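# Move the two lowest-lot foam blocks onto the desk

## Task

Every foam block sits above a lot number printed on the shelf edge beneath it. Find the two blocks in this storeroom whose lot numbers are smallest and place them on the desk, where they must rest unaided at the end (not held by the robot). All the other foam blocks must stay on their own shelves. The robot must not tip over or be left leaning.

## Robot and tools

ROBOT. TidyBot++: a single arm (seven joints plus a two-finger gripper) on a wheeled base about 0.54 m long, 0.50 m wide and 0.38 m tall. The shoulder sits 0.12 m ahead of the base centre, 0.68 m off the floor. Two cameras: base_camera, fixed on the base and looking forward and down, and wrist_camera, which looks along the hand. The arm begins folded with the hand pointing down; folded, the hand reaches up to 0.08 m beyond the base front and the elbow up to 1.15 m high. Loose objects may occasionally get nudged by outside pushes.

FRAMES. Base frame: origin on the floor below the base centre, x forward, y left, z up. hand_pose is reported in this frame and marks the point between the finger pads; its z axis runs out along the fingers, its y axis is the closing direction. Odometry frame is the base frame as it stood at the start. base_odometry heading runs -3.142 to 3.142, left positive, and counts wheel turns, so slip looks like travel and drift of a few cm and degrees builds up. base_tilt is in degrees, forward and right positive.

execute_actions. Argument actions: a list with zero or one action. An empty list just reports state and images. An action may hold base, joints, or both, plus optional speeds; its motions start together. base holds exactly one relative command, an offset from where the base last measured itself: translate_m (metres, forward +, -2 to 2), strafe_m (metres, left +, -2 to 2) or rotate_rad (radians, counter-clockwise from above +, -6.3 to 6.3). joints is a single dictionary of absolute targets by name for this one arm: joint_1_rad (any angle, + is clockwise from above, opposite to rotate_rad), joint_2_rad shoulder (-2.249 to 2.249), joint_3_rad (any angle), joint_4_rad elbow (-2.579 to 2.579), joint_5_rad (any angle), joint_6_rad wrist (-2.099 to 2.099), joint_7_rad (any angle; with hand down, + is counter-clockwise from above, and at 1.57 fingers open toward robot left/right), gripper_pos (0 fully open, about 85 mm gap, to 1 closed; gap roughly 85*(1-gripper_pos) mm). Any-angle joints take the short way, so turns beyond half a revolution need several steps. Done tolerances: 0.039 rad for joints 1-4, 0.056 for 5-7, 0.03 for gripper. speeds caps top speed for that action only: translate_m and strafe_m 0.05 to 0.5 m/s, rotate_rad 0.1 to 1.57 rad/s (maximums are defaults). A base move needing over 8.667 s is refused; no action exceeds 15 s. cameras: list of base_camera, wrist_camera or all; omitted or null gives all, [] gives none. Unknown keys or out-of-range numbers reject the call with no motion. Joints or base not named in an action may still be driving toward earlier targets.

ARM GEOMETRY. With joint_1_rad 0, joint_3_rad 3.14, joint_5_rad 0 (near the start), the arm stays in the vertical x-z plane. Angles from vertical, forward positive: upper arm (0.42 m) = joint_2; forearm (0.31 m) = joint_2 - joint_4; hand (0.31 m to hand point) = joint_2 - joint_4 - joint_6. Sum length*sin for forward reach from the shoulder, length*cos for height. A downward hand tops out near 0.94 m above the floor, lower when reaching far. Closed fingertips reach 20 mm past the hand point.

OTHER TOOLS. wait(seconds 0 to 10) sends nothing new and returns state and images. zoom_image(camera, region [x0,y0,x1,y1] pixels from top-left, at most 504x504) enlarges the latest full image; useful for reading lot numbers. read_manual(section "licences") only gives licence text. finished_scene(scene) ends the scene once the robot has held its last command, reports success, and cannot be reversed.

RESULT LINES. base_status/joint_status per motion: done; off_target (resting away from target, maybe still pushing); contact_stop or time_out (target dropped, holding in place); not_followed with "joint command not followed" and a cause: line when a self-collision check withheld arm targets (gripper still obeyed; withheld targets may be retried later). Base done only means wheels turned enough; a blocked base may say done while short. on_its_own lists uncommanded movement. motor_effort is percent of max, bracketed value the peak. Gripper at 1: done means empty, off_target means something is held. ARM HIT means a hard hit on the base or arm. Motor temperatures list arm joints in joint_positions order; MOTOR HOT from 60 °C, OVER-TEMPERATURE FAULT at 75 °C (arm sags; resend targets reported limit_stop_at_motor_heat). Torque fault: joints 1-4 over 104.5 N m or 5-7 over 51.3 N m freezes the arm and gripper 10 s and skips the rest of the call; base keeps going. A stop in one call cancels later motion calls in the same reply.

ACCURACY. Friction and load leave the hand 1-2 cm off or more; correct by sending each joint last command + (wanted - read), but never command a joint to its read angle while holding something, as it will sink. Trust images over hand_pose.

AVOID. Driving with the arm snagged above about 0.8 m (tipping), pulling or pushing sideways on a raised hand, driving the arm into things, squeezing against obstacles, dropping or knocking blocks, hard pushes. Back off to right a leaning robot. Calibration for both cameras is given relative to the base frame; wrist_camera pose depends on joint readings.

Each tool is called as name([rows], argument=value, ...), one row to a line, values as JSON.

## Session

execute_actions([
  {"joints":{"joint_6_rad":0.45}},
])

execute_actions([
  {"joints":{"joint_1_rad":-2.1}},
], cameras=["wrist_camera"])

execute_actions([
  {"joints":{"joint_1_rad":2.1}},
], cameras=["wrist_camera"])

Scene clock: 1.57 s.
Motor temperatures (°C, as the motors report them): [26 31 29 28 38 34 37]
base_odometry: x=+0.000 y=+0.000 heading=+0.000 (m, m, rad; odometry frame)
base_tilt: forward=+0.0 right=-0.5 (deg)
base_status: not commanded
joint_positions: joint_1_rad=-0.043 joint_2_rad=-0.335 joint_3_rad=+3.097 joint_4_rad=-2.516 joint_5_rad=-0.046 joint_6_rad=+0.438 joint_7_rad=+1.587 gripper_pos=+0.000
joint_status: all done
motor_effort: joint_1_rad=-1(1) joint_2_rad=-8(8) joint_3_rad=+0(0) joint_4_rad=+23(23) joint_5_rad=+1(1) joint_6_rad=+7(7) joint_7_rad=+0(0) (%)
hand_pose: x=+0.5432 y=+0.0340 z=+0.8452 quat_wxyz=(-0.023, +0.765, +0.021, +0.643) (m; base frame)
pictures: base_camera, wrist_camera
camera_calibration (this result's frames):
wrist_camera: T_world_to_cam=[[0.0517866, -0.998472, -0.0192826, 0.0244869], [-0.165931, 0.0104372, -0.986082, 0.982113], [0.984777, 0.0542655, -0.165137, -0.262384], [0, 0, 0, 1]] pos_world=[0.420085, 0.0284374, 0.925587]
Images, in order (width x height): base_camera 644x364, wrist_camera 644x476.

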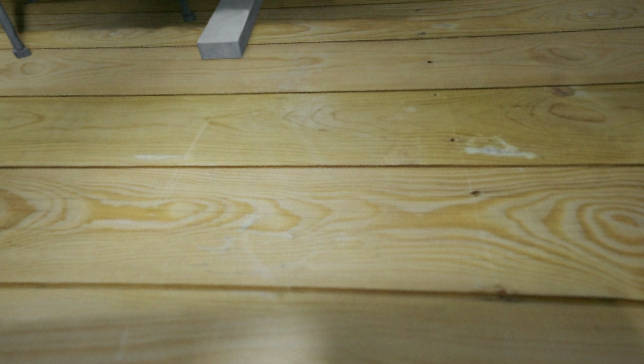

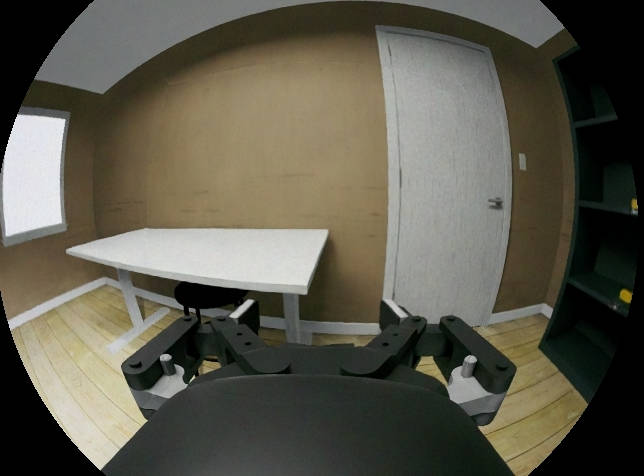

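Scene clock: 4.73 s.
Motor temperatures (°C, as the motors report them): [26 30 29 28 38 34 37]
base_odometry: x=+0.000 y=+0.000 heading=+0.000 (m, m, rad; odometry frame)
base_tilt: forward=-0.1 right=-0.5 (deg)
base_status: not commanded
joint_positions: joint_1_rad=-2.091 joint_2_rad=-0.335 joint_3_rad=+3.097 joint_4_rad=-2.516 joint_5_rad=-0.046 joint_6_rad=+0.438 joint_7_rad=+1.587 gripper_pos=+0.000
joint_status: all done
motor_effort: joint_1_rad=+0(1) joint_2_rad=-7(7) joint_3_rad=+0(0) joint_4_rad=+23(23) joint_5_rad=+0(1) joint_6_rad=+7(7) joint_7_rad=+0(0) (%)
hand_pose: x=-0.1057 y=+0.3614 z=+0.8452 quat_wxyz=(-0.561, +0.380, +0.665, +0.315) (m; base frame)
pictures: wrist_camera
camera_calibration (this result's frames):
wrist_camera: T_world_to_cam=[[0.863598, 0.503812, -0.0192827, -0.0721186], [0.0668024, -0.152249, -0.986082, 0.954417], [-0.499736, 0.85029, -0.165138, -0.0857269], [0, 0, 0, 1]] pos_world=[-0.0443167, 0.254536, 0.925587]
Images, in order (width x height): wrist_camera 644x476.

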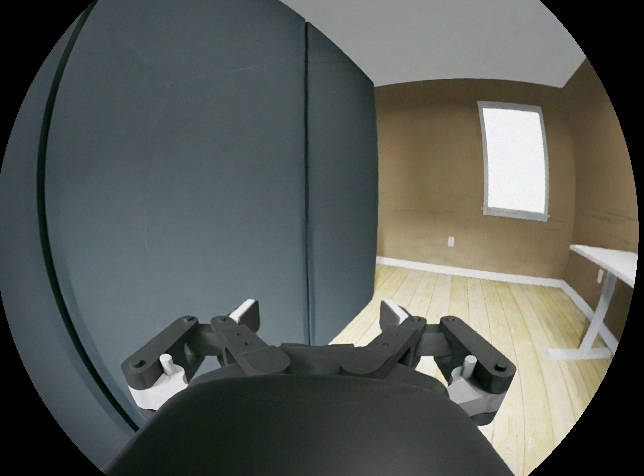

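Scene clock: 7.90 s.
Motor temperatures (°C, as the motors report them): [26 30 29 28 38 34 37]
base_odometry: x=+0.000 y=+0.000 heading=+0.000 (m, m, rad; odometry frame)
base_tilt: forward=+0.0 right=-0.5 (deg)
base_status: not commanded
joint_positions: joint_1_rad=-4.174 joint_2_rad=-0.335 joint_3_rad=+3.097 joint_4_rad=-2.516 joint_5_rad=-0.046 joint_6_rad=+0.438 joint_7_rad=+1.587 gripper_pos=+0.000
joint_status: all done
motor_effort: joint_1_rad=-1(0) joint_2_rad=-7(8) joint_3_rad=+0(0) joint_4_rad=+23(23) joint_5_rad=+1(1) joint_6_rad=+7(7) joint_7_rad=+0(1) (%)
hand_pose: x=-0.0858 y=-0.3730 z=+0.8452 quat_wxyz=(-0.555, -0.382, +0.663, -0.325) (m; base frame)
pictures: wrist_camera
camera_calibration (this result's frames):
wrist_camera: T_world_to_cam=[[-0.862467, 0.505746, -0.0192825, 0.133283], [0.0999536, 0.132858, -0.986082, 0.950473], [-0.496145, -0.852391, -0.165137, -0.0861546], [0, 0, 0, 1]] pos_world=[-0.0227963, -0.267123, 0.925587]
Images, in order (width x height): wrist_camera 644x476.

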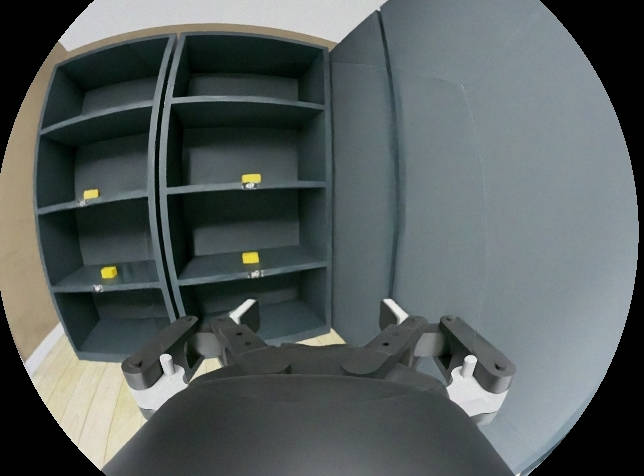

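execute_actions([
  {"base":{"rotate_rad":-0.08},"joints":{"joint_3_rad":3.17,"joint_5_rad":0.03}},
], cameras=[])

execute_actions([
  {"base":{"strafe_m":-0.62},"joints":{"joint_1_rad":1.9,"joint_6_rad":0.1}},
])

execute_actions([
  {"base":{"translate_m":0.3},"joints":{"joint_1_rad":1.2}},
], cameras=["wrist_camera"])

Scene clock: 8.93 s.
Motor temperatures (°C, as the motors report them): [26 30 29 28 38 34 37]
base_odometry: x=+0.000 y=+0.000 heading=-0.080 (m, m, rad; odometry frame)
base_tilt: forward=+0.0 right=-0.6 (deg)
base_status: done
joint_positions: joint_1_rad=-4.176 joint_2_rad=-0.335 joint_3_rad=+3.163 joint_4_rad=-2.516 joint_5_rad=+0.002 joint_6_rad=+0.438 joint_7_rad=+1.587 gripper_pos=+0.000
joint_status: all done
motor_effort: joint_1_rad=-1(2) joint_2_rad=-8(8) joint_3_rad=+0(0) joint_4_rad=+23(23) joint_5_rad=+1(0) joint_6_rad=+7(7) joint_7_rad=+0(0) (%)
hand_pose: x=-0.1058 y=-0.3622 z=+0.8457 quat_wxyz=(-0.564, -0.376, +0.667, -0.310) (m; base frame)
pictures: none
No camera images: the call's "cameras" was empty. Leave "cameras" out to get every camera's image.

Scene clock: 11.53 s.
Motor temperatures (°C, as the motors report them): [26 30 29 28 38 34 37]
base_odometry: x=-0.050 y=-0.618 heading=-0.080 (m, m, rad; odometry frame)
base_tilt: forward=+0.0 right=-0.5 (deg)
base_status: done
joint_positions: joint_1_rad=-4.373 joint_2_rad=-0.335 joint_3_rad=+3.163 joint_4_rad=-2.516 joint_5_rad=+0.002 joint_6_rad=+0.127 joint_7_rad=+1.587 gripper_pos=+0.000
joint_status: all done
motor_effort: joint_1_rad=+0(1) joint_2_rad=-6(9) joint_3_rad=+0(1) joint_4_rad=+23(24) joint_5_rad=+1(1) joint_6_rad=+7(8) joint_7_rad=+0(0) (%)
hand_pose: x=-0.0192 y=-0.3703 z=+0.7545 quat_wxyz=(-0.426, -0.492, +0.700, -0.293) (m; base frame)
pictures: base_camera, wrist_camera
camera_calibration (this result's frames):
wrist_camera: T_world_to_cam=[[-0.934488, 0.355995, 0.000445679, 0.115915], [0.162757, 0.428349, -0.888835, 0.891241], [-0.316612, -0.830533, -0.458227, 0.166862], [0, 0, 0, 1]] pos_world=[0.0160959, -0.284443, 0.868575]
Images, in order (width x height): base_camera 644x364, wrist_camera 644x476.

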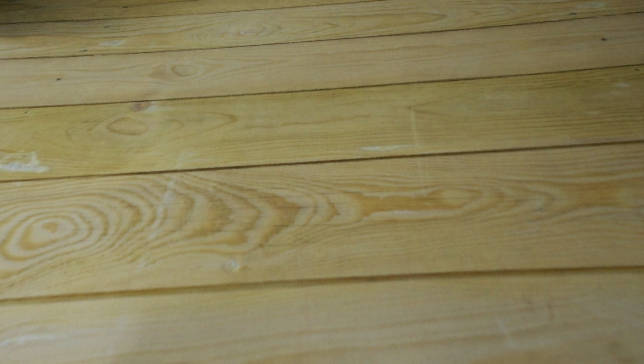

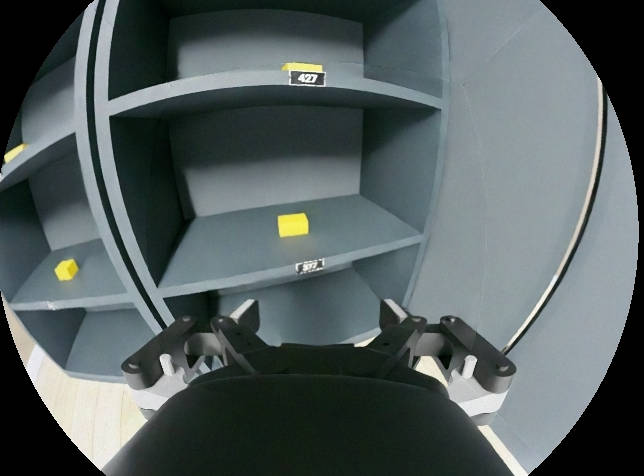

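Scene clock: 13.50 s.
Motor temperatures (°C, as the motors report them): [26 30 29 28 38 34 37]
base_odometry: x=+0.249 y=-0.642 heading=-0.080 (m, m, rad; odometry frame)
base_tilt: forward=-0.1 right=-0.5 (deg)
base_status: done
joint_positions: joint_1_rad=-5.074 joint_2_rad=-0.335 joint_3_rad=+3.164 joint_4_rad=-2.516 joint_5_rad=+0.002 joint_6_rad=+0.127 joint_7_rad=+1.587 gripper_pos=+0.000
joint_status: all done
motor_effort: joint_1_rad=-1(0) joint_2_rad=-7(8) joint_3_rad=-1(0) joint_4_rad=+22(22) joint_5_rad=+1(1) joint_6_rad=+7(6) joint_7_rad=+0(0) (%)
hand_pose: x=+0.2520 y=-0.3722 z=+0.7545 quat_wxyz=(-0.300, -0.702, +0.489, -0.422) (m; base frame)
pictures: wrist_camera
camera_calibration (this result's frames):
wrist_camera: T_world_to_cam=[[-0.94391, -0.330201, 0.000330908, 0.117114], [-0.151586, 0.432431, -0.888834, 0.92865], [0.293351, -0.839029, -0.45823, 0.0942755], [0, 0, 0, 1]] pos_world=[0.22366, -0.283806, 0.868576]
Images, in order (width x height): wrist_camera 644x476.

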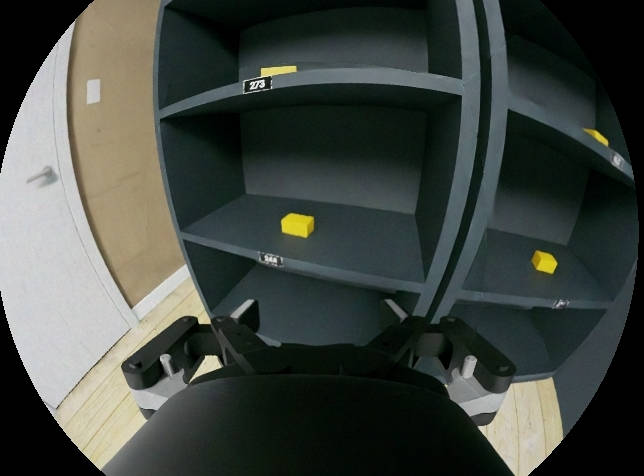

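zoom_image(camera="wrist_camera", region=[230,200,330,280])

execute_actions([
  {"base":{"strafe_m":2},"joints":{"joint_1_rad":3.14,"joint_6_rad":0.3}},
], cameras=[])

execute_actions([
  {"base":{"strafe_m":0.9}},
], cameras=["wrist_camera"])

Region (230, 200, 330, 280) of wrist_camera's 644x476 image, scaled by 5.040; it fills the top 403 rows of this view, and the rest is white.

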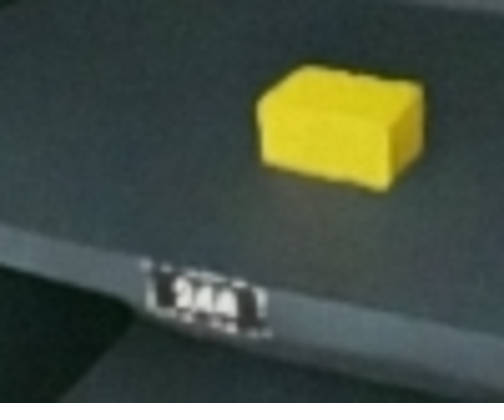

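Scene clock: 19.07 s.
Motor temperatures (°C, as the motors report them): [26 30 29 28 38 34 37]
base_odometry: x=+0.411 y=+1.351 heading=-0.081 (m, m, rad; odometry frame)
base_tilt: forward=+0.0 right=-0.5 (deg)
base_status: done
joint_positions: joint_1_rad=-3.151 joint_2_rad=-0.335 joint_3_rad=+3.164 joint_4_rad=-2.516 joint_5_rad=+0.002 joint_6_rad=+0.266 joint_7_rad=+1.587 gripper_pos=+0.000
joint_status: all done
motor_effort: joint_1_rad=+0(1) joint_2_rad=-8(9) joint_3_rad=+0(1) joint_4_rad=+23(23) joint_5_rad=+1(0) joint_6_rad=+7(7) joint_7_rad=+0(0) (%)
hand_pose: x=-0.2936 y=+0.0040 z=+0.7940 quat_wxyz=(-0.576, -0.001, +0.818, +0.005) (m; base frame)
pictures: none
No camera images: the call's "cameras" was empty. Leave "cameras" out to get every camera's image.

Scene clock: 22.23 s.
Motor temperatures (°C, as the motors report them): [26 30 29 28 38 34 37]
base_odometry: x=+0.483 y=+2.249 heading=-0.081 (m, m, rad; odometry frame)
base_tilt: forward=+0.0 right=-0.6 (deg)
base_status: done
joint_positions: joint_1_rad=-3.151 joint_2_rad=-0.335 joint_3_rad=+3.164 joint_4_rad=-2.516 joint_5_rad=+0.002 joint_6_rad=+0.266 joint_7_rad=+1.587 gripper_pos=+0.000
joint_status: not commanded
motor_effort: joint_1_rad=+0(1) joint_2_rad=-8(7) joint_3_rad=-1(1) joint_4_rad=+23(22) joint_5_rad=+1(0) joint_6_rad=+7(7) joint_7_rad=+0(1) (%)
hand_pose: x=-0.2936 y=+0.0043 z=+0.7941 quat_wxyz=(-0.576, -0.001, +0.818, +0.006) (m; base frame)
pictures: wrist_camera
camera_calibration (this result's frames):
wrist_camera: T_world_to_cam=[[0.0172468, 0.999851, -0.000271559, 0.00330912], [0.330678, -0.0059603, -0.943725, 0.905367], [-0.943586, 0.0161864, -0.330732, 0.120267], [0, 0, 0, 1]] pos_world=[-0.18596, 0.000140938, 0.894194]
Images, in order (width x height): wrist_camera 644x476.

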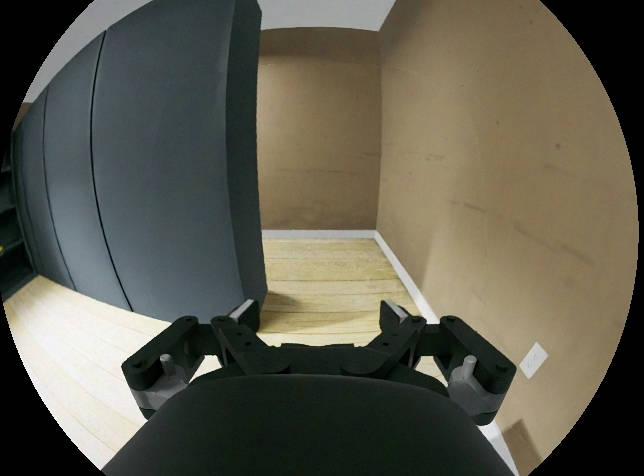

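execute_actions([
  {"base":{"strafe_m":0.12}},
], cameras=[])

execute_actions([
  {"base":{"translate_m":-2}},
], cameras=[])

execute_actions([
  {"base":{"translate_m":-0.15},"joints":{"joint_1_rad":1.2}},
])

Scene clock: 23.87 s.
Motor temperatures (°C, as the motors report them): [26 30 29 28 38 34 37]
base_odometry: x=+0.493 y=+2.368 heading=-0.081 (m, m, rad; odometry frame)
base_tilt: forward=+0.0 right=-0.6 (deg)
base_status: done
joint_positions: joint_1_rad=-3.150 joint_2_rad=-0.335 joint_3_rad=+3.166 joint_4_rad=-2.516 joint_5_rad=+0.003 joint_6_rad=+0.266 joint_7_rad=+1.587 gripper_pos=+0.000
joint_status: not commanded
motor_effort: joint_1_rad=-1(1) joint_2_rad=-7(7) joint_3_rad=+0(2) joint_4_rad=+23(23) joint_5_rad=+1(0) joint_6_rad=+7(7) joint_7_rad=+0(1) (%)
hand_pose: x=-0.2936 y=+0.0053 z=+0.7941 quat_wxyz=(-0.576, +0.000, +0.818, +0.006) (m; base frame)
pictures: none
No camera images: the call's "cameras" was empty. Leave "cameras" out to get every camera's image.

Scene clock: 29.23 s.
Motor temperatures (°C, as the motors report them): [26 30 29 28 38 34 37]
base_odometry: x=-1.500 y=+2.530 heading=-0.081 (m, m, rad; odometry frame)
base_tilt: forward=+0.0 right=-0.6 (deg)
base_status: done
joint_positions: joint_1_rad=-3.150 joint_2_rad=-0.335 joint_3_rad=+3.166 joint_4_rad=-2.516 joint_5_rad=+0.003 joint_6_rad=+0.268 joint_7_rad=+1.587 gripper_pos=+0.000
joint_status: not commanded
motor_effort: joint_1_rad=-1(1) joint_2_rad=-7(9) joint_3_rad=-1(1) joint_4_rad=+22(23) joint_5_rad=+1(0) joint_6_rad=+7(7) joint_7_rad=+0(0) (%)
hand_pose: x=-0.2939 y=+0.0053 z=+0.7945 quat_wxyz=(-0.576, +0.000, +0.817, +0.006) (m; base frame)
pictures: none
No camera images: the call's "cameras" was empty. Leave "cameras" out to get every camera's image.

Scene clock: 32.30 s.
Motor temperatures (°C, as the motors report them): [26 30 29 28 38 34 37]
base_odometry: x=-1.650 y=+2.543 heading=-0.081 (m, m, rad; odometry frame)
base_tilt: forward=+0.0 right=-0.5 (deg)
base_status: done
joint_positions: joint_1_rad=-5.074 joint_2_rad=-0.332 joint_3_rad=+3.166 joint_4_rad=-2.516 joint_5_rad=+0.003 joint_6_rad=+0.269 joint_7_rad=+1.587 gripper_pos=+0.000
joint_status: all done
motor_effort: joint_1_rad=-1(0) joint_2_rad=-7(10) joint_3_rad=+0(0) joint_4_rad=+23(24) joint_5_rad=+2(1) joint_6_rad=+7(7) joint_7_rad=+0(0) (%)
hand_pose: x=+0.2568 y=-0.3896 z=+0.7936 quat_wxyz=(-0.334, -0.671, +0.468, -0.468) (m; base frame)
pictures: base_camera, wrist_camera
camera_calibration (this result's frames):
wrist_camera: T_world_to_cam=[[-0.944935, -0.327257, -0.000650231, 0.118045], [-0.107824, 0.313209, -0.943543, 0.957343], [0.308985, -0.891517, -0.331248, -0.0290093], [0, 0, 0, 1]] pos_world=[0.223732, -0.28708, 0.893762]
Images, in order (width x height): base_camera 644x364, wrist_camera 644x476.

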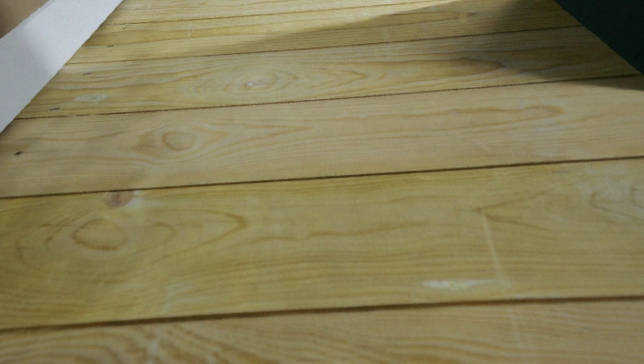

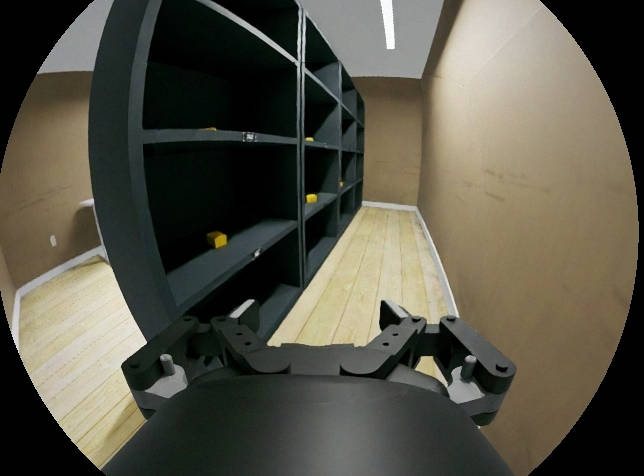

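execute_actions([
  {"base":{"translate_m":0.05}},
], cameras=[])

execute_actions([
  {"base":{"rotate_rad":-1.571},"joints":{"joint_1_rad":-1.57,"joint_6_rad":0.05}},
], cameras=[])

execute_actions([
  {"base":{"translate_m":0.83}},
])

execute_actions([
  {"base":{"translate_m":0.92}},
], cameras=["wrist_camera"])

execute_actions([
  {"base":{"translate_m":0.92}},
], cameras=["wrist_camera"])

execute_actions([
  {"base":{"translate_m":0.92}},
], cameras=["wrist_camera"])

Scene clock: 33.60 s.
Motor temperatures (°C, as the motors report them): [26 30 29 28 38 34 37]
base_odometry: x=-1.600 y=+2.538 heading=-0.081 (m, m, rad; odometry frame)
base_tilt: forward=+0.0 right=-0.5 (deg)
base_status: done
joint_positions: joint_1_rad=-5.075 joint_2_rad=-0.332 joint_3_rad=+3.166 joint_4_rad=-2.516 joint_5_rad=+0.003 joint_6_rad=+0.269 joint_7_rad=+1.587 gripper_pos=+0.000
joint_status: not commanded
motor_effort: joint_1_rad=-1(1) joint_2_rad=-7(8) joint_3_rad=+0(1) joint_4_rad=+23(23) joint_5_rad=+0(1) joint_6_rad=+7(7) joint_7_rad=+0(0) (%)
hand_pose: x=+0.2574 y=-0.3894 z=+0.7936 quat_wxyz=(-0.334, -0.671, +0.468, -0.469) (m; base frame)
pictures: none
No camera images: the call's "cameras" was empty. Leave "cameras" out to get every camera's image.

Scene clock: 37.27 s.
Motor temperatures (°C, as the motors report them): [26 30 29 28 38 34 37]
base_odometry: x=-1.600 y=+2.539 heading=-1.652 (m, m, rad; odometry frame)
base_tilt: forward=+0.0 right=-0.5 (deg)
base_status: done
joint_positions: joint_1_rad=-7.843 joint_2_rad=-0.332 joint_3_rad=+3.171 joint_4_rad=-2.516 joint_5_rad=+0.005 joint_6_rad=+0.084 joint_7_rad=+1.587 gripper_pos=+0.000
joint_status: all done
motor_effort: joint_1_rad=-1(3) joint_2_rad=-7(10) joint_3_rad=+0(4) joint_4_rad=+22(23) joint_5_rad=+0(1) joint_6_rad=+6(7) joint_7_rad=+0(0) (%)
hand_pose: x=+0.1329 y=+0.3887 z=+0.7418 quat_wxyz=(+0.345, -0.620, -0.606, -0.359) (m; base frame)
pictures: none
No camera images: the call's "cameras" was empty. Leave "cameras" out to get every camera's image.

Scene clock: 40.27 s.
Motor temperatures (°C, as the motors report them): [26 30 29 28 38 34 37]
base_odometry: x=-1.668 y=+1.711 heading=-1.652 (m, m, rad; odometry frame)
base_tilt: forward=-0.1 right=-0.5 (deg)
base_status: done
joint_positions: joint_1_rad=-7.844 joint_2_rad=-0.332 joint_3_rad=+3.171 joint_4_rad=-2.516 joint_5_rad=+0.005 joint_6_rad=+0.084 joint_7_rad=+1.587 gripper_pos=+0.000
joint_status: not commanded
motor_effort: joint_1_rad=+0(0) joint_2_rad=-8(8) joint_3_rad=+0(2) joint_4_rad=+22(22) joint_5_rad=+0(0) joint_6_rad=+6(7) joint_7_rad=+0(0) (%)
hand_pose: x=+0.1328 y=+0.3887 z=+0.7417 quat_wxyz=(+0.345, -0.620, -0.607, -0.359) (m; base frame)
pictures: base_camera, wrist_camera
camera_calibration (this result's frames):
wrist_camera: T_world_to_cam=[[0.99918, -0.0404815, 0.000436306, -0.114906], [-0.0198104, -0.498309, -0.866773, 0.898067], [0.0353057, 0.866054, -0.498702, 0.163356], [0, 0, 0, 1]] pos_world=[0.126835, 0.301388, 0.859937]
Images, in order (width x height): base_camera 644x364, wrist_camera 644x476.

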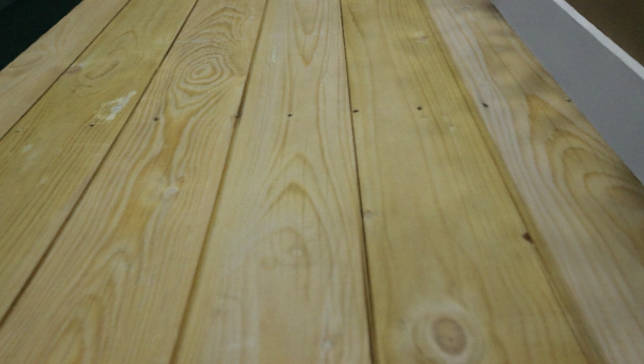

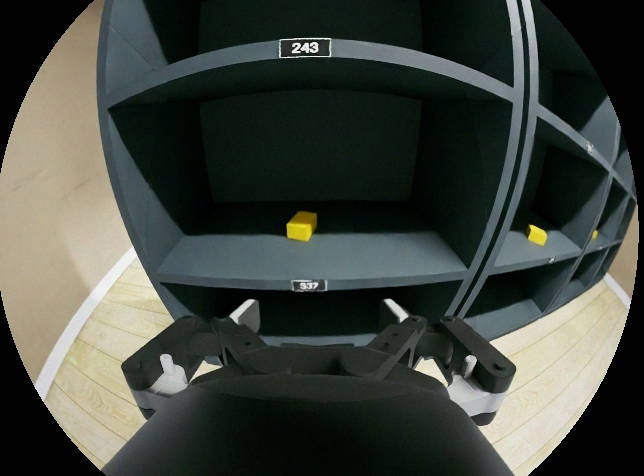

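Scene clock: 43.47 s.
Motor temperatures (°C, as the motors report them): [26 30 29 28 38 34 37]
base_odometry: x=-1.744 y=+0.794 heading=-1.653 (m, m, rad; odometry frame)
base_tilt: forward=+0.1 right=-0.6 (deg)
base_status: done
joint_positions: joint_1_rad=-7.844 joint_2_rad=-0.332 joint_3_rad=+3.171 joint_4_rad=-2.516 joint_5_rad=+0.005 joint_6_rad=+0.083 joint_7_rad=+1.587 gripper_pos=+0.000
joint_status: not commanded
motor_effort: joint_1_rad=-1(0) joint_2_rad=-8(8) joint_3_rad=-1(1) joint_4_rad=+22(22) joint_5_rad=+1(0) joint_6_rad=+7(6) joint_7_rad=+0(1) (%)
hand_pose: x=+0.1326 y=+0.3887 z=+0.7417 quat_wxyz=(+0.345, -0.620, -0.607, -0.359) (m; base frame)
pictures: wrist_camera
camera_calibration (this result's frames):
wrist_camera: T_world_to_cam=[[0.999203, -0.0399192, 0.000436661, -0.114909], [-0.0195323, -0.498388, -0.866734, 0.898007], [0.0348169, 0.866035, -0.49877, 0.16348], [0, 0, 0, 1]] pos_world=[0.126666, 0.301389, 0.859923]
Images, in order (width x height): wrist_camera 644x476.

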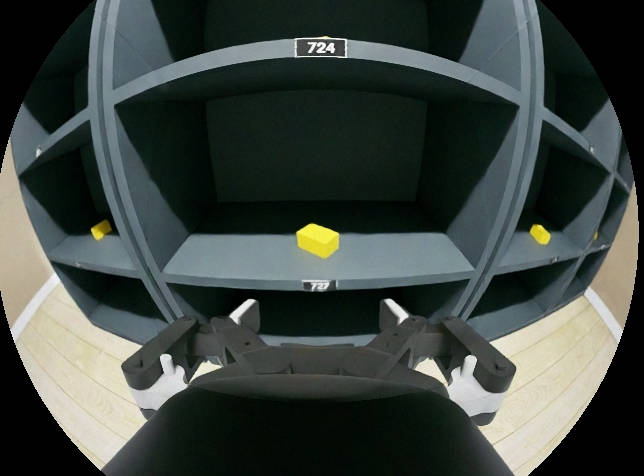

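Scene clock: 46.67 s.
Motor temperatures (°C, as the motors report them): [26 30 29 28 38 34 37]
base_odometry: x=-1.820 y=-0.123 heading=-1.653 (m, m, rad; odometry frame)
base_tilt: forward=+0.0 right=-0.5 (deg)
base_status: done
joint_positions: joint_1_rad=-7.845 joint_2_rad=-0.332 joint_3_rad=+3.171 joint_4_rad=-2.516 joint_5_rad=+0.005 joint_6_rad=+0.083 joint_7_rad=+1.587 gripper_pos=+0.000
joint_status: not commanded
motor_effort: joint_1_rad=-1(0) joint_2_rad=-8(7) joint_3_rad=-1(1) joint_4_rad=+22(22) joint_5_rad=+0(1) joint_6_rad=+6(6) joint_7_rad=+0(0) (%)
hand_pose: x=+0.1324 y=+0.3887 z=+0.7417 quat_wxyz=(+0.345, -0.620, -0.607, -0.359) (m; base frame)
pictures: wrist_camera
camera_calibration (this result's frames):
wrist_camera: T_world_to_cam=[[0.999216, -0.0395965, 0.000436939, -0.114911], [-0.0193735, -0.498453, -0.8667, 0.897965], [0.0345361, 0.866012, -0.498829, 0.163571], [0, 0, 0, 1]] pos_world=[0.126568, 0.301389, 0.85991]
Images, in order (width x height): wrist_camera 644x476.

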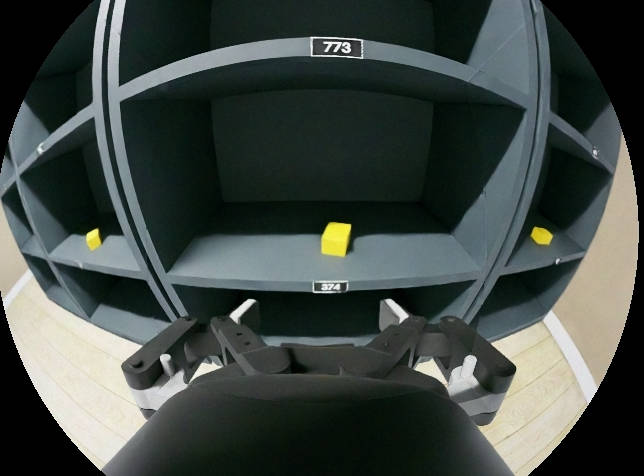

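Scene clock: 49.87 s.
Motor temperatures (°C, as the motors report them): [26 30 29 28 38 34 37]
base_odometry: x=-1.896 y=-1.040 heading=-1.653 (m, m, rad; odometry frame)
base_tilt: forward=+0.0 right=-0.5 (deg)
base_status: done
joint_positions: joint_1_rad=-7.845 joint_2_rad=-0.332 joint_3_rad=+3.171 joint_4_rad=-2.516 joint_5_rad=+0.005 joint_6_rad=+0.083 joint_7_rad=+1.587 gripper_pos=+0.000
joint_status: not commanded
motor_effort: joint_1_rad=-1(0) joint_2_rad=-7(7) joint_3_rad=+0(0) joint_4_rad=+22(22) joint_5_rad=+0(0) joint_6_rad=+6(6) joint_7_rad=+0(0) (%)
hand_pose: x=+0.1323 y=+0.3887 z=+0.7416 quat_wxyz=(+0.345, -0.620, -0.607, -0.359) (m; base frame)
pictures: wrist_camera
camera_calibration (this result's frames):
wrist_camera: T_world_to_cam=[[0.999225, -0.0393534, 0.000437185, -0.114912], [-0.0192539, -0.498507, -0.866672, 0.897931], [0.0343244, 0.865992, -0.498878, 0.163643], [0, 0, 0, 1]] pos_world=[0.126495, 0.301389, 0.8599]
Images, in order (width x height): wrist_camera 644x476.

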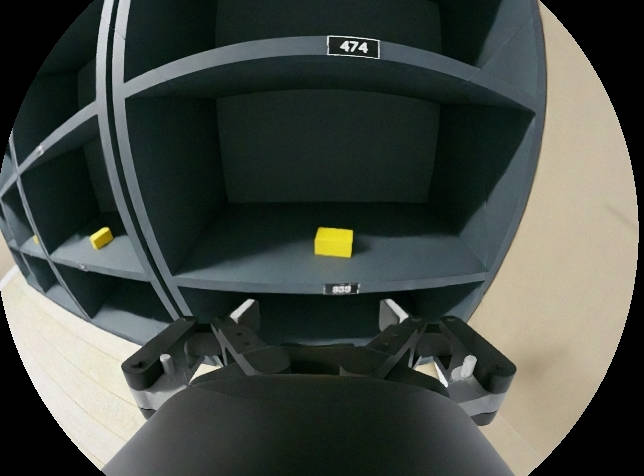

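Unclear lower labels; look from lower.

execute_actions([
  {"joints":{"joint_2_rad":0.4,"joint_6_rad":0.95}},
], cameras=["wrist_camera"])

execute_actions([
  {"base":{"translate_m":-1.84}},
], cameras=["wrist_camera"])

execute_actions([
  {"base":{"translate_m":-0.92}},
], cameras=["wrist_camera"])

execute_actions([
  {"joints":{"joint_2_rad":-0.3,"joint_4_rad":-1.4,"joint_6_rad":-0.9,"joint_3_rad":3.13}},
], cameras=["wrist_camera"])

Scene clock: 52.00 s.
Motor temperatures (°C, as the motors report them): [26 30 29 28 38 34 37]
base_odometry: x=-1.896 y=-1.040 heading=-1.653 (m, m, rad; odometry frame)
base_tilt: forward=+0.0 right=-0.6 (deg)
base_status: not commanded
joint_positions: joint_1_rad=-7.845 joint_2_rad=+0.391 joint_3_rad=+3.171 joint_4_rad=-2.516 joint_5_rad=+0.005 joint_6_rad=+0.918 joint_7_rad=+1.587 gripper_pos=+0.000
joint_status: all done
motor_effort: joint_1_rad=-1(1) joint_2_rad=-23(24) joint_3_rad=+0(0) joint_4_rad=+11(22) joint_5_rad=+0(1) joint_6_rad=+7(5) joint_7_rad=+0(0) (%)
hand_pose: x=+0.1357 y=+0.5179 z=+0.6384 quat_wxyz=(+0.372, -0.595, -0.591, -0.398) (m; base frame)
pictures: wrist_camera
camera_calibration (this result's frames):
wrist_camera: T_world_to_cam=[[0.999135, -0.0375835, 0.0177946, -0.125088], [0.00127067, -0.400132, -0.916456, 0.851012], [0.0415638, 0.915686, -0.399739, -0.0899465], [0, 0, 0, 1]] pos_world=[0.127637, 0.418179, 0.746186]
Images, in order (width x height): wrist_camera 644x476.

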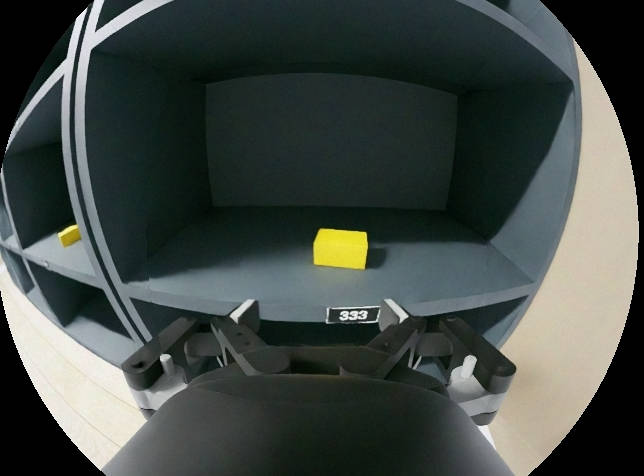

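Scene clock: 57.17 s.
Motor temperatures (°C, as the motors report them): [26 30 29 28 38 34 37]
base_odometry: x=-1.745 y=+0.794 heading=-1.653 (m, m, rad; odometry frame)
base_tilt: forward=+0.0 right=-0.5 (deg)
base_status: done
joint_positions: joint_1_rad=-7.851 joint_2_rad=+0.391 joint_3_rad=+3.171 joint_4_rad=-2.516 joint_5_rad=+0.005 joint_6_rad=+0.918 joint_7_rad=+1.587 gripper_pos=+0.000
joint_status: not commanded
motor_effort: joint_1_rad=-1(3) joint_2_rad=-23(24) joint_3_rad=-1(2) joint_4_rad=+11(12) joint_5_rad=+0(2) joint_6_rad=+7(7) joint_7_rad=+0(0) (%)
hand_pose: x=+0.1321 y=+0.5181 z=+0.6386 quat_wxyz=(+0.374, -0.593, -0.593, -0.397) (m; base frame)
pictures: wrist_camera
camera_calibration (this result's frames):
wrist_camera: T_world_to_cam=[[0.999378, -0.0303182, 0.0179924, -0.125448], [0.00438321, -0.399537, -0.916707, 0.850689], [0.0349815, 0.916216, -0.399156, -0.0896769], [0, 0, 0, 1]] pos_world=[0.124779, 0.418242, 0.746295]
Images, in order (width x height): wrist_camera 644x476.

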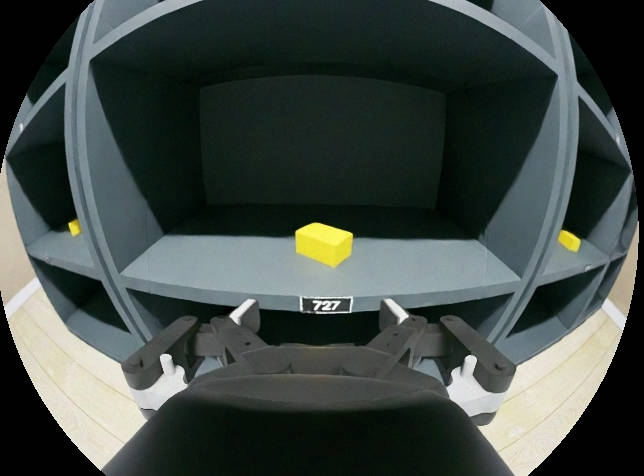

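Scene clock: 60.37 s.
Motor temperatures (°C, as the motors report them): [26 30 29 28 38 34 37]
base_odometry: x=-1.669 y=+1.711 heading=-1.653 (m, m, rad; odometry frame)
base_tilt: forward=+0.0 right=-0.5 (deg)
base_status: done
joint_positions: joint_1_rad=-7.853 joint_2_rad=+0.391 joint_3_rad=+3.171 joint_4_rad=-2.516 joint_5_rad=+0.006 joint_6_rad=+0.918 joint_7_rad=+1.587 gripper_pos=+0.000
joint_status: not commanded
motor_effort: joint_1_rad=+0(3) joint_2_rad=-23(22) joint_3_rad=+0(2) joint_4_rad=+11(11) joint_5_rad=+1(0) joint_6_rad=+7(7) joint_7_rad=+1(1) (%)
hand_pose: x=+0.1315 y=+0.5181 z=+0.6386 quat_wxyz=(+0.374, -0.592, -0.593, -0.396) (m; base frame)
pictures: wrist_camera
camera_calibration (this result's frames):
wrist_camera: T_world_to_cam=[[0.99942, -0.0288525, 0.0180904, -0.125624], [0.00505889, -0.399536, -0.916703, 0.850606], [0.033677, 0.916263, -0.399158, -0.0895206], [0, 0, 0, 1]] pos_world=[0.124263, 0.418248, 0.746294]
Images, in order (width x height): wrist_camera 644x476.

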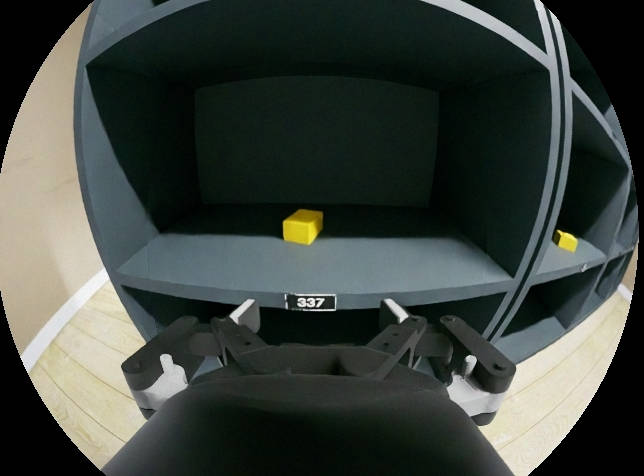

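Scene clock: 62.90 s.
Motor temperatures (°C, as the motors report them): [26 30 29 28 38 34 37]
base_odometry: x=-1.669 y=+1.711 heading=-1.653 (m, m, rad; odometry frame)
base_tilt: forward=+0.0 right=-0.6 (deg)
base_status: not commanded
joint_positions: joint_1_rad=-7.853 joint_2_rad=-0.299 joint_3_rad=+3.147 joint_4_rad=-1.417 joint_5_rad=+0.006 joint_6_rad=-0.868 joint_7_rad=+1.587 gripper_pos=+0.000
joint_status: all done
motor_effort: joint_1_rad=-1(1) joint_2_rad=-9(25) joint_3_rad=+0(1) joint_4_rad=+24(26) joint_5_rad=+0(1) joint_6_rad=+7(7) joint_7_rad=+0(0) (%)
hand_pose: x=+0.1226 y=+0.4435 z=+1.0961 quat_wxyz=(+0.380, -0.589, -0.595, -0.392) (m; base frame)
pictures: wrist_camera
camera_calibration (this result's frames):
wrist_camera: T_world_to_cam=[[0.999843, -0.0151157, 0.00921082, -0.1236], [0.00245851, -0.396726, -0.917934, 1.24064], [0.0175294, 0.917813, -0.396627, 0.160353], [0, 0, 0, 1]] pos_world=[0.11772, 0.343153, 1.20357]
Images, in order (width x height): wrist_camera 644x476.

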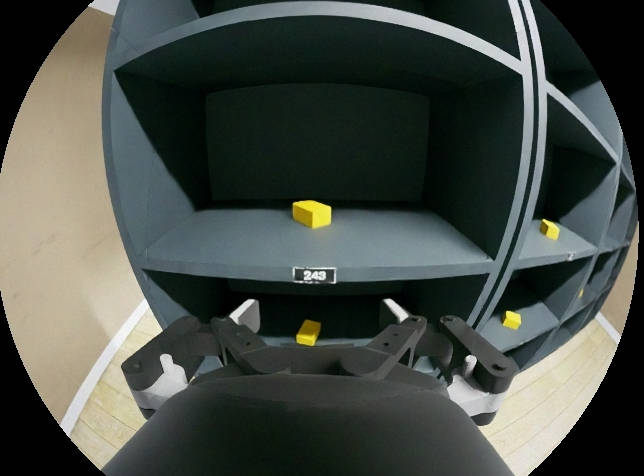

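execute_actions([
  {"base":{"translate_m":0.39},"joints":{"joint_1_rad":-2.18}},
], cameras=[])

execute_actions([
  {"base":{"strafe_m":0.31}},
], cameras=["wrist_camera"])

Scene clock: 65.43 s.
Motor temperatures (°C, as the motors report them): [26 30 29 28 38 34 37]
base_odometry: x=-1.701 y=+1.322 heading=-1.653 (m, m, rad; odometry frame)
base_tilt: forward=+0.0 right=-0.6 (deg)
base_status: done
joint_positions: joint_1_rad=-8.452 joint_2_rad=-0.301 joint_3_rad=+3.131 joint_4_rad=-1.417 joint_5_rad=+0.006 joint_6_rad=-0.870 joint_7_rad=+1.587 gripper_pos=+0.000
joint_status: all done
motor_effort: joint_1_rad=-1(1) joint_2_rad=-9(13) joint_3_rad=+0(2) joint_4_rad=+24(25) joint_5_rad=+0(2) joint_6_rad=+7(7) joint_7_rad=+0(1) (%)
hand_pose: x=-0.1351 y=+0.3624 z=+1.0963 quat_wxyz=(+0.480, -0.380, -0.746, -0.261) (m; base frame)
pictures: none
No camera images: the call's "cameras" was empty. Leave "cameras" out to get every camera's image.

Scene clock: 67.37 s.
Motor temperatures (°C, as the motors report them): [26 30 29 28 38 34 37]
base_odometry: x=-1.392 y=+1.296 heading=-1.654 (m, m, rad; odometry frame)
base_tilt: forward=-0.1 right=-0.6 (deg)
base_status: done
joint_positions: joint_1_rad=-8.454 joint_2_rad=-0.295 joint_3_rad=+3.131 joint_4_rad=-1.416 joint_5_rad=+0.006 joint_6_rad=-0.870 joint_7_rad=+1.587 gripper_pos=+0.000
joint_status: not commanded
motor_effort: joint_1_rad=-1(2) joint_2_rad=-10(13) joint_3_rad=+0(2) joint_4_rad=+24(25) joint_5_rad=+1(2) joint_6_rad=+6(7) joint_7_rad=+0(1) (%)
hand_pose: x=-0.1370 y=+0.3640 z=+1.0935 quat_wxyz=(+0.478, -0.381, -0.748, -0.259) (m; base frame)
pictures: wrist_camera
camera_calibration (this result's frames):
wrist_camera: T_world_to_cam=[[0.824383, 0.565855, 0.0141965, -0.106226], [0.238469, -0.324456, -0.915347, 1.21058], [-0.513347, 0.757982, -0.402415, 0.228583], [0, 0, 0, 1]] pos_world=[-0.0837725, 0.279627, 1.20159]
Images, in order (width x height): wrist_camera 644x476.

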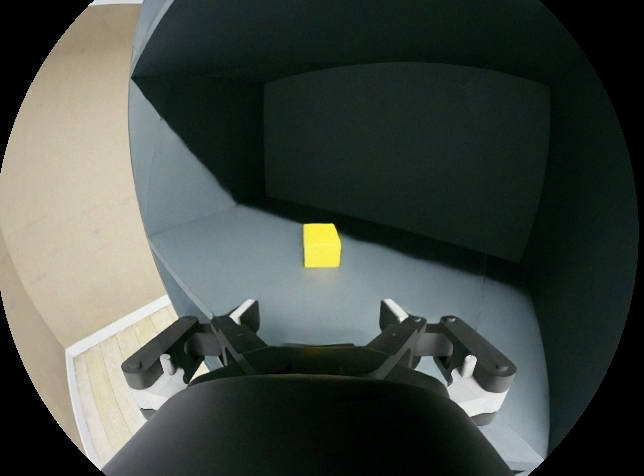

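execute_actions([
  {"joints":{"joint_1_rad":-2.15,"joint_2_rad":0.23,"joint_4_rad":-1.075,"joint_6_rad":-0.65}},
], cameras=["wrist_camera"])

execute_actions([
  {"joints":{"gripper_pos":1}},
], cameras=["wrist_camera"])

Scene clock: 69.57 s.
Motor temperatures (°C, as the motors report them): [26 30 29 29 38 34 37]
base_odometry: x=-1.392 y=+1.296 heading=-1.654 (m, m, rad; odometry frame)
base_tilt: forward=+0.0 right=-0.5 (deg)
base_status: not commanded
joint_positions: joint_1_rad=-8.445 joint_2_rad=+0.233 joint_3_rad=+3.131 joint_4_rad=-1.099 joint_5_rad=+0.006 joint_6_rad=-0.683 joint_7_rad=+1.587 gripper_pos=+0.000
joint_status: all done
motor_effort: joint_1_rad=-1(1) joint_2_rad=-29(32) joint_3_rad=-1(0) joint_4_rad=+25(26) joint_5_rad=+1(1) joint_6_rad=+6(7) joint_7_rad=+0(1) (%)
hand_pose: x=-0.2675 y=+0.5638 z=+1.0315 quat_wxyz=(+0.469, -0.387, -0.752, -0.254) (m; base frame)
pictures: wrist_camera
camera_calibration (this result's frames):
wrist_camera: T_world_to_cam=[[0.828314, 0.56019, 0.00910866, -0.101341], [0.24432, -0.346533, -0.905662, 1.2538], [-0.504186, 0.752398, -0.423903, 0.0129836], [0, 0, 0, 1]] pos_world=[-0.21584, 0.481485, 1.14195]
Images, in order (width x height): wrist_camera 644x476.

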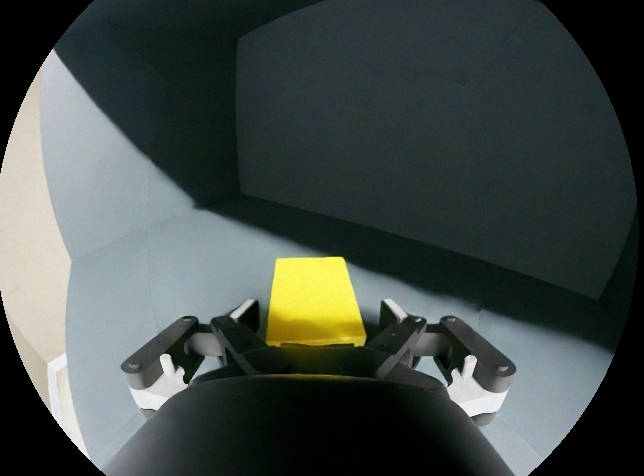

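Scene clock: 70.67 s.
Motor temperatures (°C, as the motors report them): [26 30 29 29 38 34 37]
base_odometry: x=-1.392 y=+1.296 heading=-1.654 (m, m, rad; odometry frame)
base_tilt: forward=-0.1 right=-0.6 (deg)
base_status: not commanded
joint_positions: joint_1_rad=-8.445 joint_2_rad=+0.233 joint_3_rad=+3.131 joint_4_rad=-1.098 joint_5_rad=+0.006 joint_6_rad=-0.682 joint_7_rad=+1.587 gripper_pos=+0.397
joint_status: gripper_pos off_target (ended at +0.397, target +1.000)
motor_effort: joint_1_rad=-1(0) joint_2_rad=-30(31) joint_3_rad=-1(1) joint_4_rad=+26(26) joint_5_rad=+0(1) joint_6_rad=+7(7) joint_7_rad=+1(0) (%)
hand_pose: x=-0.2675 y=+0.5641 z=+1.0327 quat_wxyz=(+0.470, -0.387, -0.751, -0.255) (m; base frame)
pictures: wrist_camera
camera_calibration (this result's frames):
wrist_camera: T_world_to_cam=[[0.828407, 0.560052, 0.00909131, -0.101328], [0.242857, -0.344505, -0.906828, 1.25468], [-0.504739, 0.753431, -0.421403, 0.0099778], [0, 0, 0, 1]] pos_world=[-0.215731, 0.481474, 1.1429]
Images, in order (width x height): wrist_camera 644x476.

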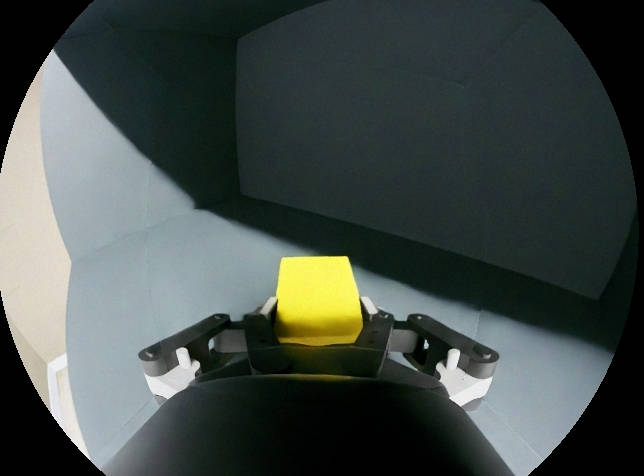

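execute_actions([
  {"base":{"strafe_m":-0.15},"joints":{"joint_2_rad":-0.5}},
], cameras=[])

execute_actions([
  {"base":{"translate_m":-1.24},"joints":{"joint_1_rad":-1.57}},
], cameras=["wrist_camera"])

execute_actions([
  {"base":{"strafe_m":1.94}},
], cameras=[])

execute_actions([
  {"base":{"translate_m":1.6},"joints":{"joint_2_rad":0.3,"joint_4_rad":-1.74,"joint_6_rad":0.08}},
], cameras=["wrist_camera"])

Scene clock: 72.93 s.
Motor temperatures (°C, as the motors report them): [26 30 29 29 38 34 37]
base_odometry: x=-1.542 y=+1.309 heading=-1.654 (m, m, rad; odometry frame)
base_tilt: forward=+0.0 right=-0.5 (deg)
base_status: done
joint_positions: joint_1_rad=-8.439 joint_2_rad=-0.499 joint_3_rad=+3.130 joint_4_rad=-1.083 joint_5_rad=+0.006 joint_6_rad=-0.680 joint_7_rad=+1.587 gripper_pos=+0.397
joint_status: all done
motor_effort: joint_1_rad=-1(1) joint_2_rad=+2(34) joint_3_rad=+0(1) joint_4_rad=+18(27) joint_5_rad=+0(1) joint_6_rad=+7(8) joint_7_rad=+0(0) (%)
hand_pose: x=-0.0353 y=+0.2203 z=+1.4074 quat_wxyz=(+0.707, -0.271, -0.525, -0.388) (m; base frame)
pictures: none
No camera images: the call's "cameras" was empty. Leave "cameras" out to get every camera's image.

Scene clock: 76.77 s.
Motor temperatures (°C, as the motors report them): [26 30 29 29 38 34 37]
base_odometry: x=-1.440 y=+2.545 heading=-1.653 (m, m, rad; odometry frame)
base_tilt: forward=+0.0 right=-0.4 (deg)
base_status: done
joint_positions: joint_1_rad=-7.863 joint_2_rad=-0.499 joint_3_rad=+3.130 joint_4_rad=-1.083 joint_5_rad=+0.006 joint_6_rad=-0.680 joint_7_rad=+1.587 gripper_pos=+0.397
joint_status: all done
motor_effort: joint_1_rad=-1(1) joint_2_rad=+1(5) joint_3_rad=+0(2) joint_4_rad=+18(18) joint_5_rad=+1(1) joint_6_rad=+8(7) joint_7_rad=+0(0) (%)
hand_pose: x=+0.1098 y=+0.2685 z=+1.4075 quat_wxyz=(+0.568, -0.409, -0.426, -0.573) (m; base frame)
pictures: wrist_camera
camera_calibration (this result's frames):
wrist_camera: T_world_to_cam=[[0.999943, 0.00550761, 0.00916101, -0.12178], [0.00700987, 0.309134, -0.950993, 1.31365], [-0.00806968, 0.951003, 0.309078, -0.554681], [0, 0, 0, 1]] pos_world=[0.108088, 0.12208, 1.42183]
Images, in order (width x height): wrist_camera 644x476.

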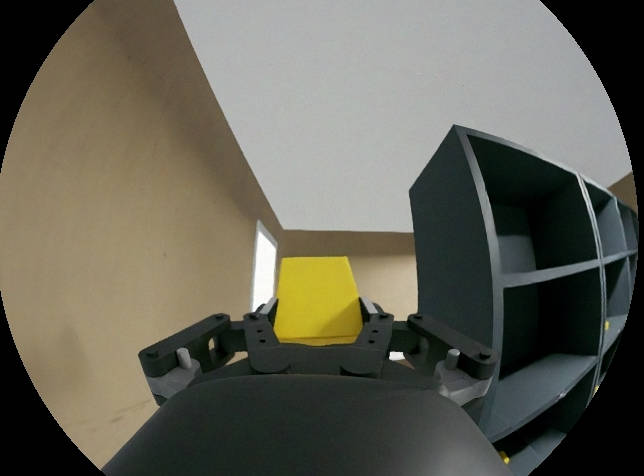

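Scene clock: 82.00 s.
Motor temperatures (°C, as the motors report them): [26 30 29 29 38 34 37]
base_odometry: x=+0.494 y=+2.385 heading=-1.653 (m, m, rad; odometry frame)
base_tilt: forward=+0.0 right=-0.5 (deg)
base_status: done
joint_positions: joint_1_rad=-7.863 joint_2_rad=-0.496 joint_3_rad=+3.130 joint_4_rad=-1.083 joint_5_rad=+0.006 joint_6_rad=-0.679 joint_7_rad=+1.587 gripper_pos=+0.397
joint_status: not commanded
motor_effort: joint_1_rad=-1(1) joint_2_rad=+2(7) joint_3_rad=+1(1) joint_4_rad=+18(20) joint_5_rad=+1(0) joint_6_rad=+7(8) joint_7_rad=+0(0) (%)
hand_pose: x=+0.1098 y=+0.2707 z=+1.4068 quat_wxyz=(+0.567, -0.410, -0.427, -0.573) (m; base frame)
pictures: none
No camera images: the call's "cameras" was empty. Leave "cameras" out to get every camera's image.

Scene clock: 86.57 s.
Motor temperatures (°C, as the motors report them): [26 30 29 29 38 34 37]
base_odometry: x=+0.362 y=+0.790 heading=-1.654 (m, m, rad; odometry frame)
base_tilt: forward=+0.1 right=-0.6 (deg)
base_status: done
joint_positions: joint_1_rad=-7.853 joint_2_rad=+0.300 joint_3_rad=+3.130 joint_4_rad=-1.725 joint_5_rad=+0.006 joint_6_rad=+0.045 joint_7_rad=+1.587 gripper_pos=+0.397
joint_status: all done
motor_effort: joint_1_rad=+0(3) joint_2_rad=-30(36) joint_3_rad=+0(2) joint_4_rad=+25(29) joint_5_rad=+0(1) joint_6_rad=+7(7) joint_7_rad=+0(0) (%)
hand_pose: x=+0.1108 y=+0.6924 z=+0.8224 quat_wxyz=(+0.387, -0.582, -0.600, -0.389) (m; base frame)
pictures: wrist_camera
camera_calibration (this result's frames):
wrist_camera: T_world_to_cam=[[0.999946, 0.0070936, 0.0076429, -0.119655], [0.00980594, -0.390417, -0.920586, 1.08522], [-0.00354635, 0.920611, -0.390465, -0.18113], [0, 0, 0, 1]] pos_world=[0.108364, 0.591286, 0.929226]
Images, in order (width x height): wrist_camera 644x476.

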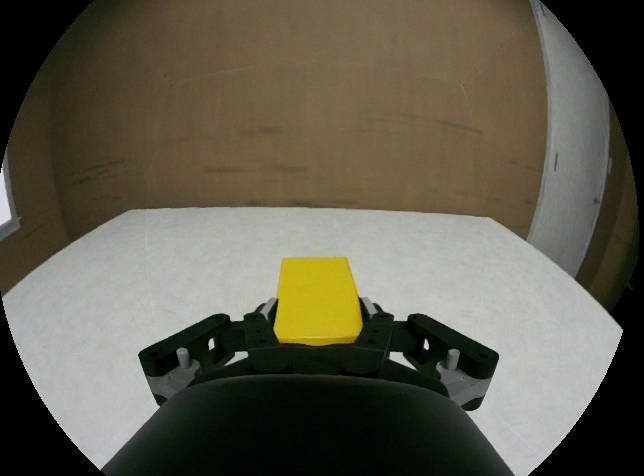

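execute_actions([
  {"base":{"strafe_m":0.08},"joints":{"joint_2_rad":0.415,"joint_6_rad":0.15}},
], cameras=[])

Scene clock: 87.83 s.
Motor temperatures (°C, as the motors report them): [26 30 29 29 38 34 37]
base_odometry: x=+0.441 y=+0.783 heading=-1.654 (m, m, rad; odometry frame)
base_tilt: forward=+0.0 right=-0.7 (deg)
base_status: done
joint_positions: joint_1_rad=-7.853 joint_2_rad=+0.416 joint_3_rad=+3.130 joint_4_rad=-1.725 joint_5_rad=+0.006 joint_6_rad=+0.128 joint_7_rad=+1.587 gripper_pos=+0.397
joint_status: all done
motor_effort: joint_1_rad=+0(0) joint_2_rad=-34(38) joint_3_rad=-1(1) joint_4_rad=+23(26) joint_5_rad=+0(1) joint_6_rad=+7(8) joint_7_rad=+0(1) (%)
hand_pose: x=+0.1107 y=+0.7156 z=+0.7633 quat_wxyz=(+0.377, -0.589, -0.607, -0.379) (m; base frame)
pictures: none
No camera images: the call's "cameras" was empty. Leave "cameras" out to get every camera's image.


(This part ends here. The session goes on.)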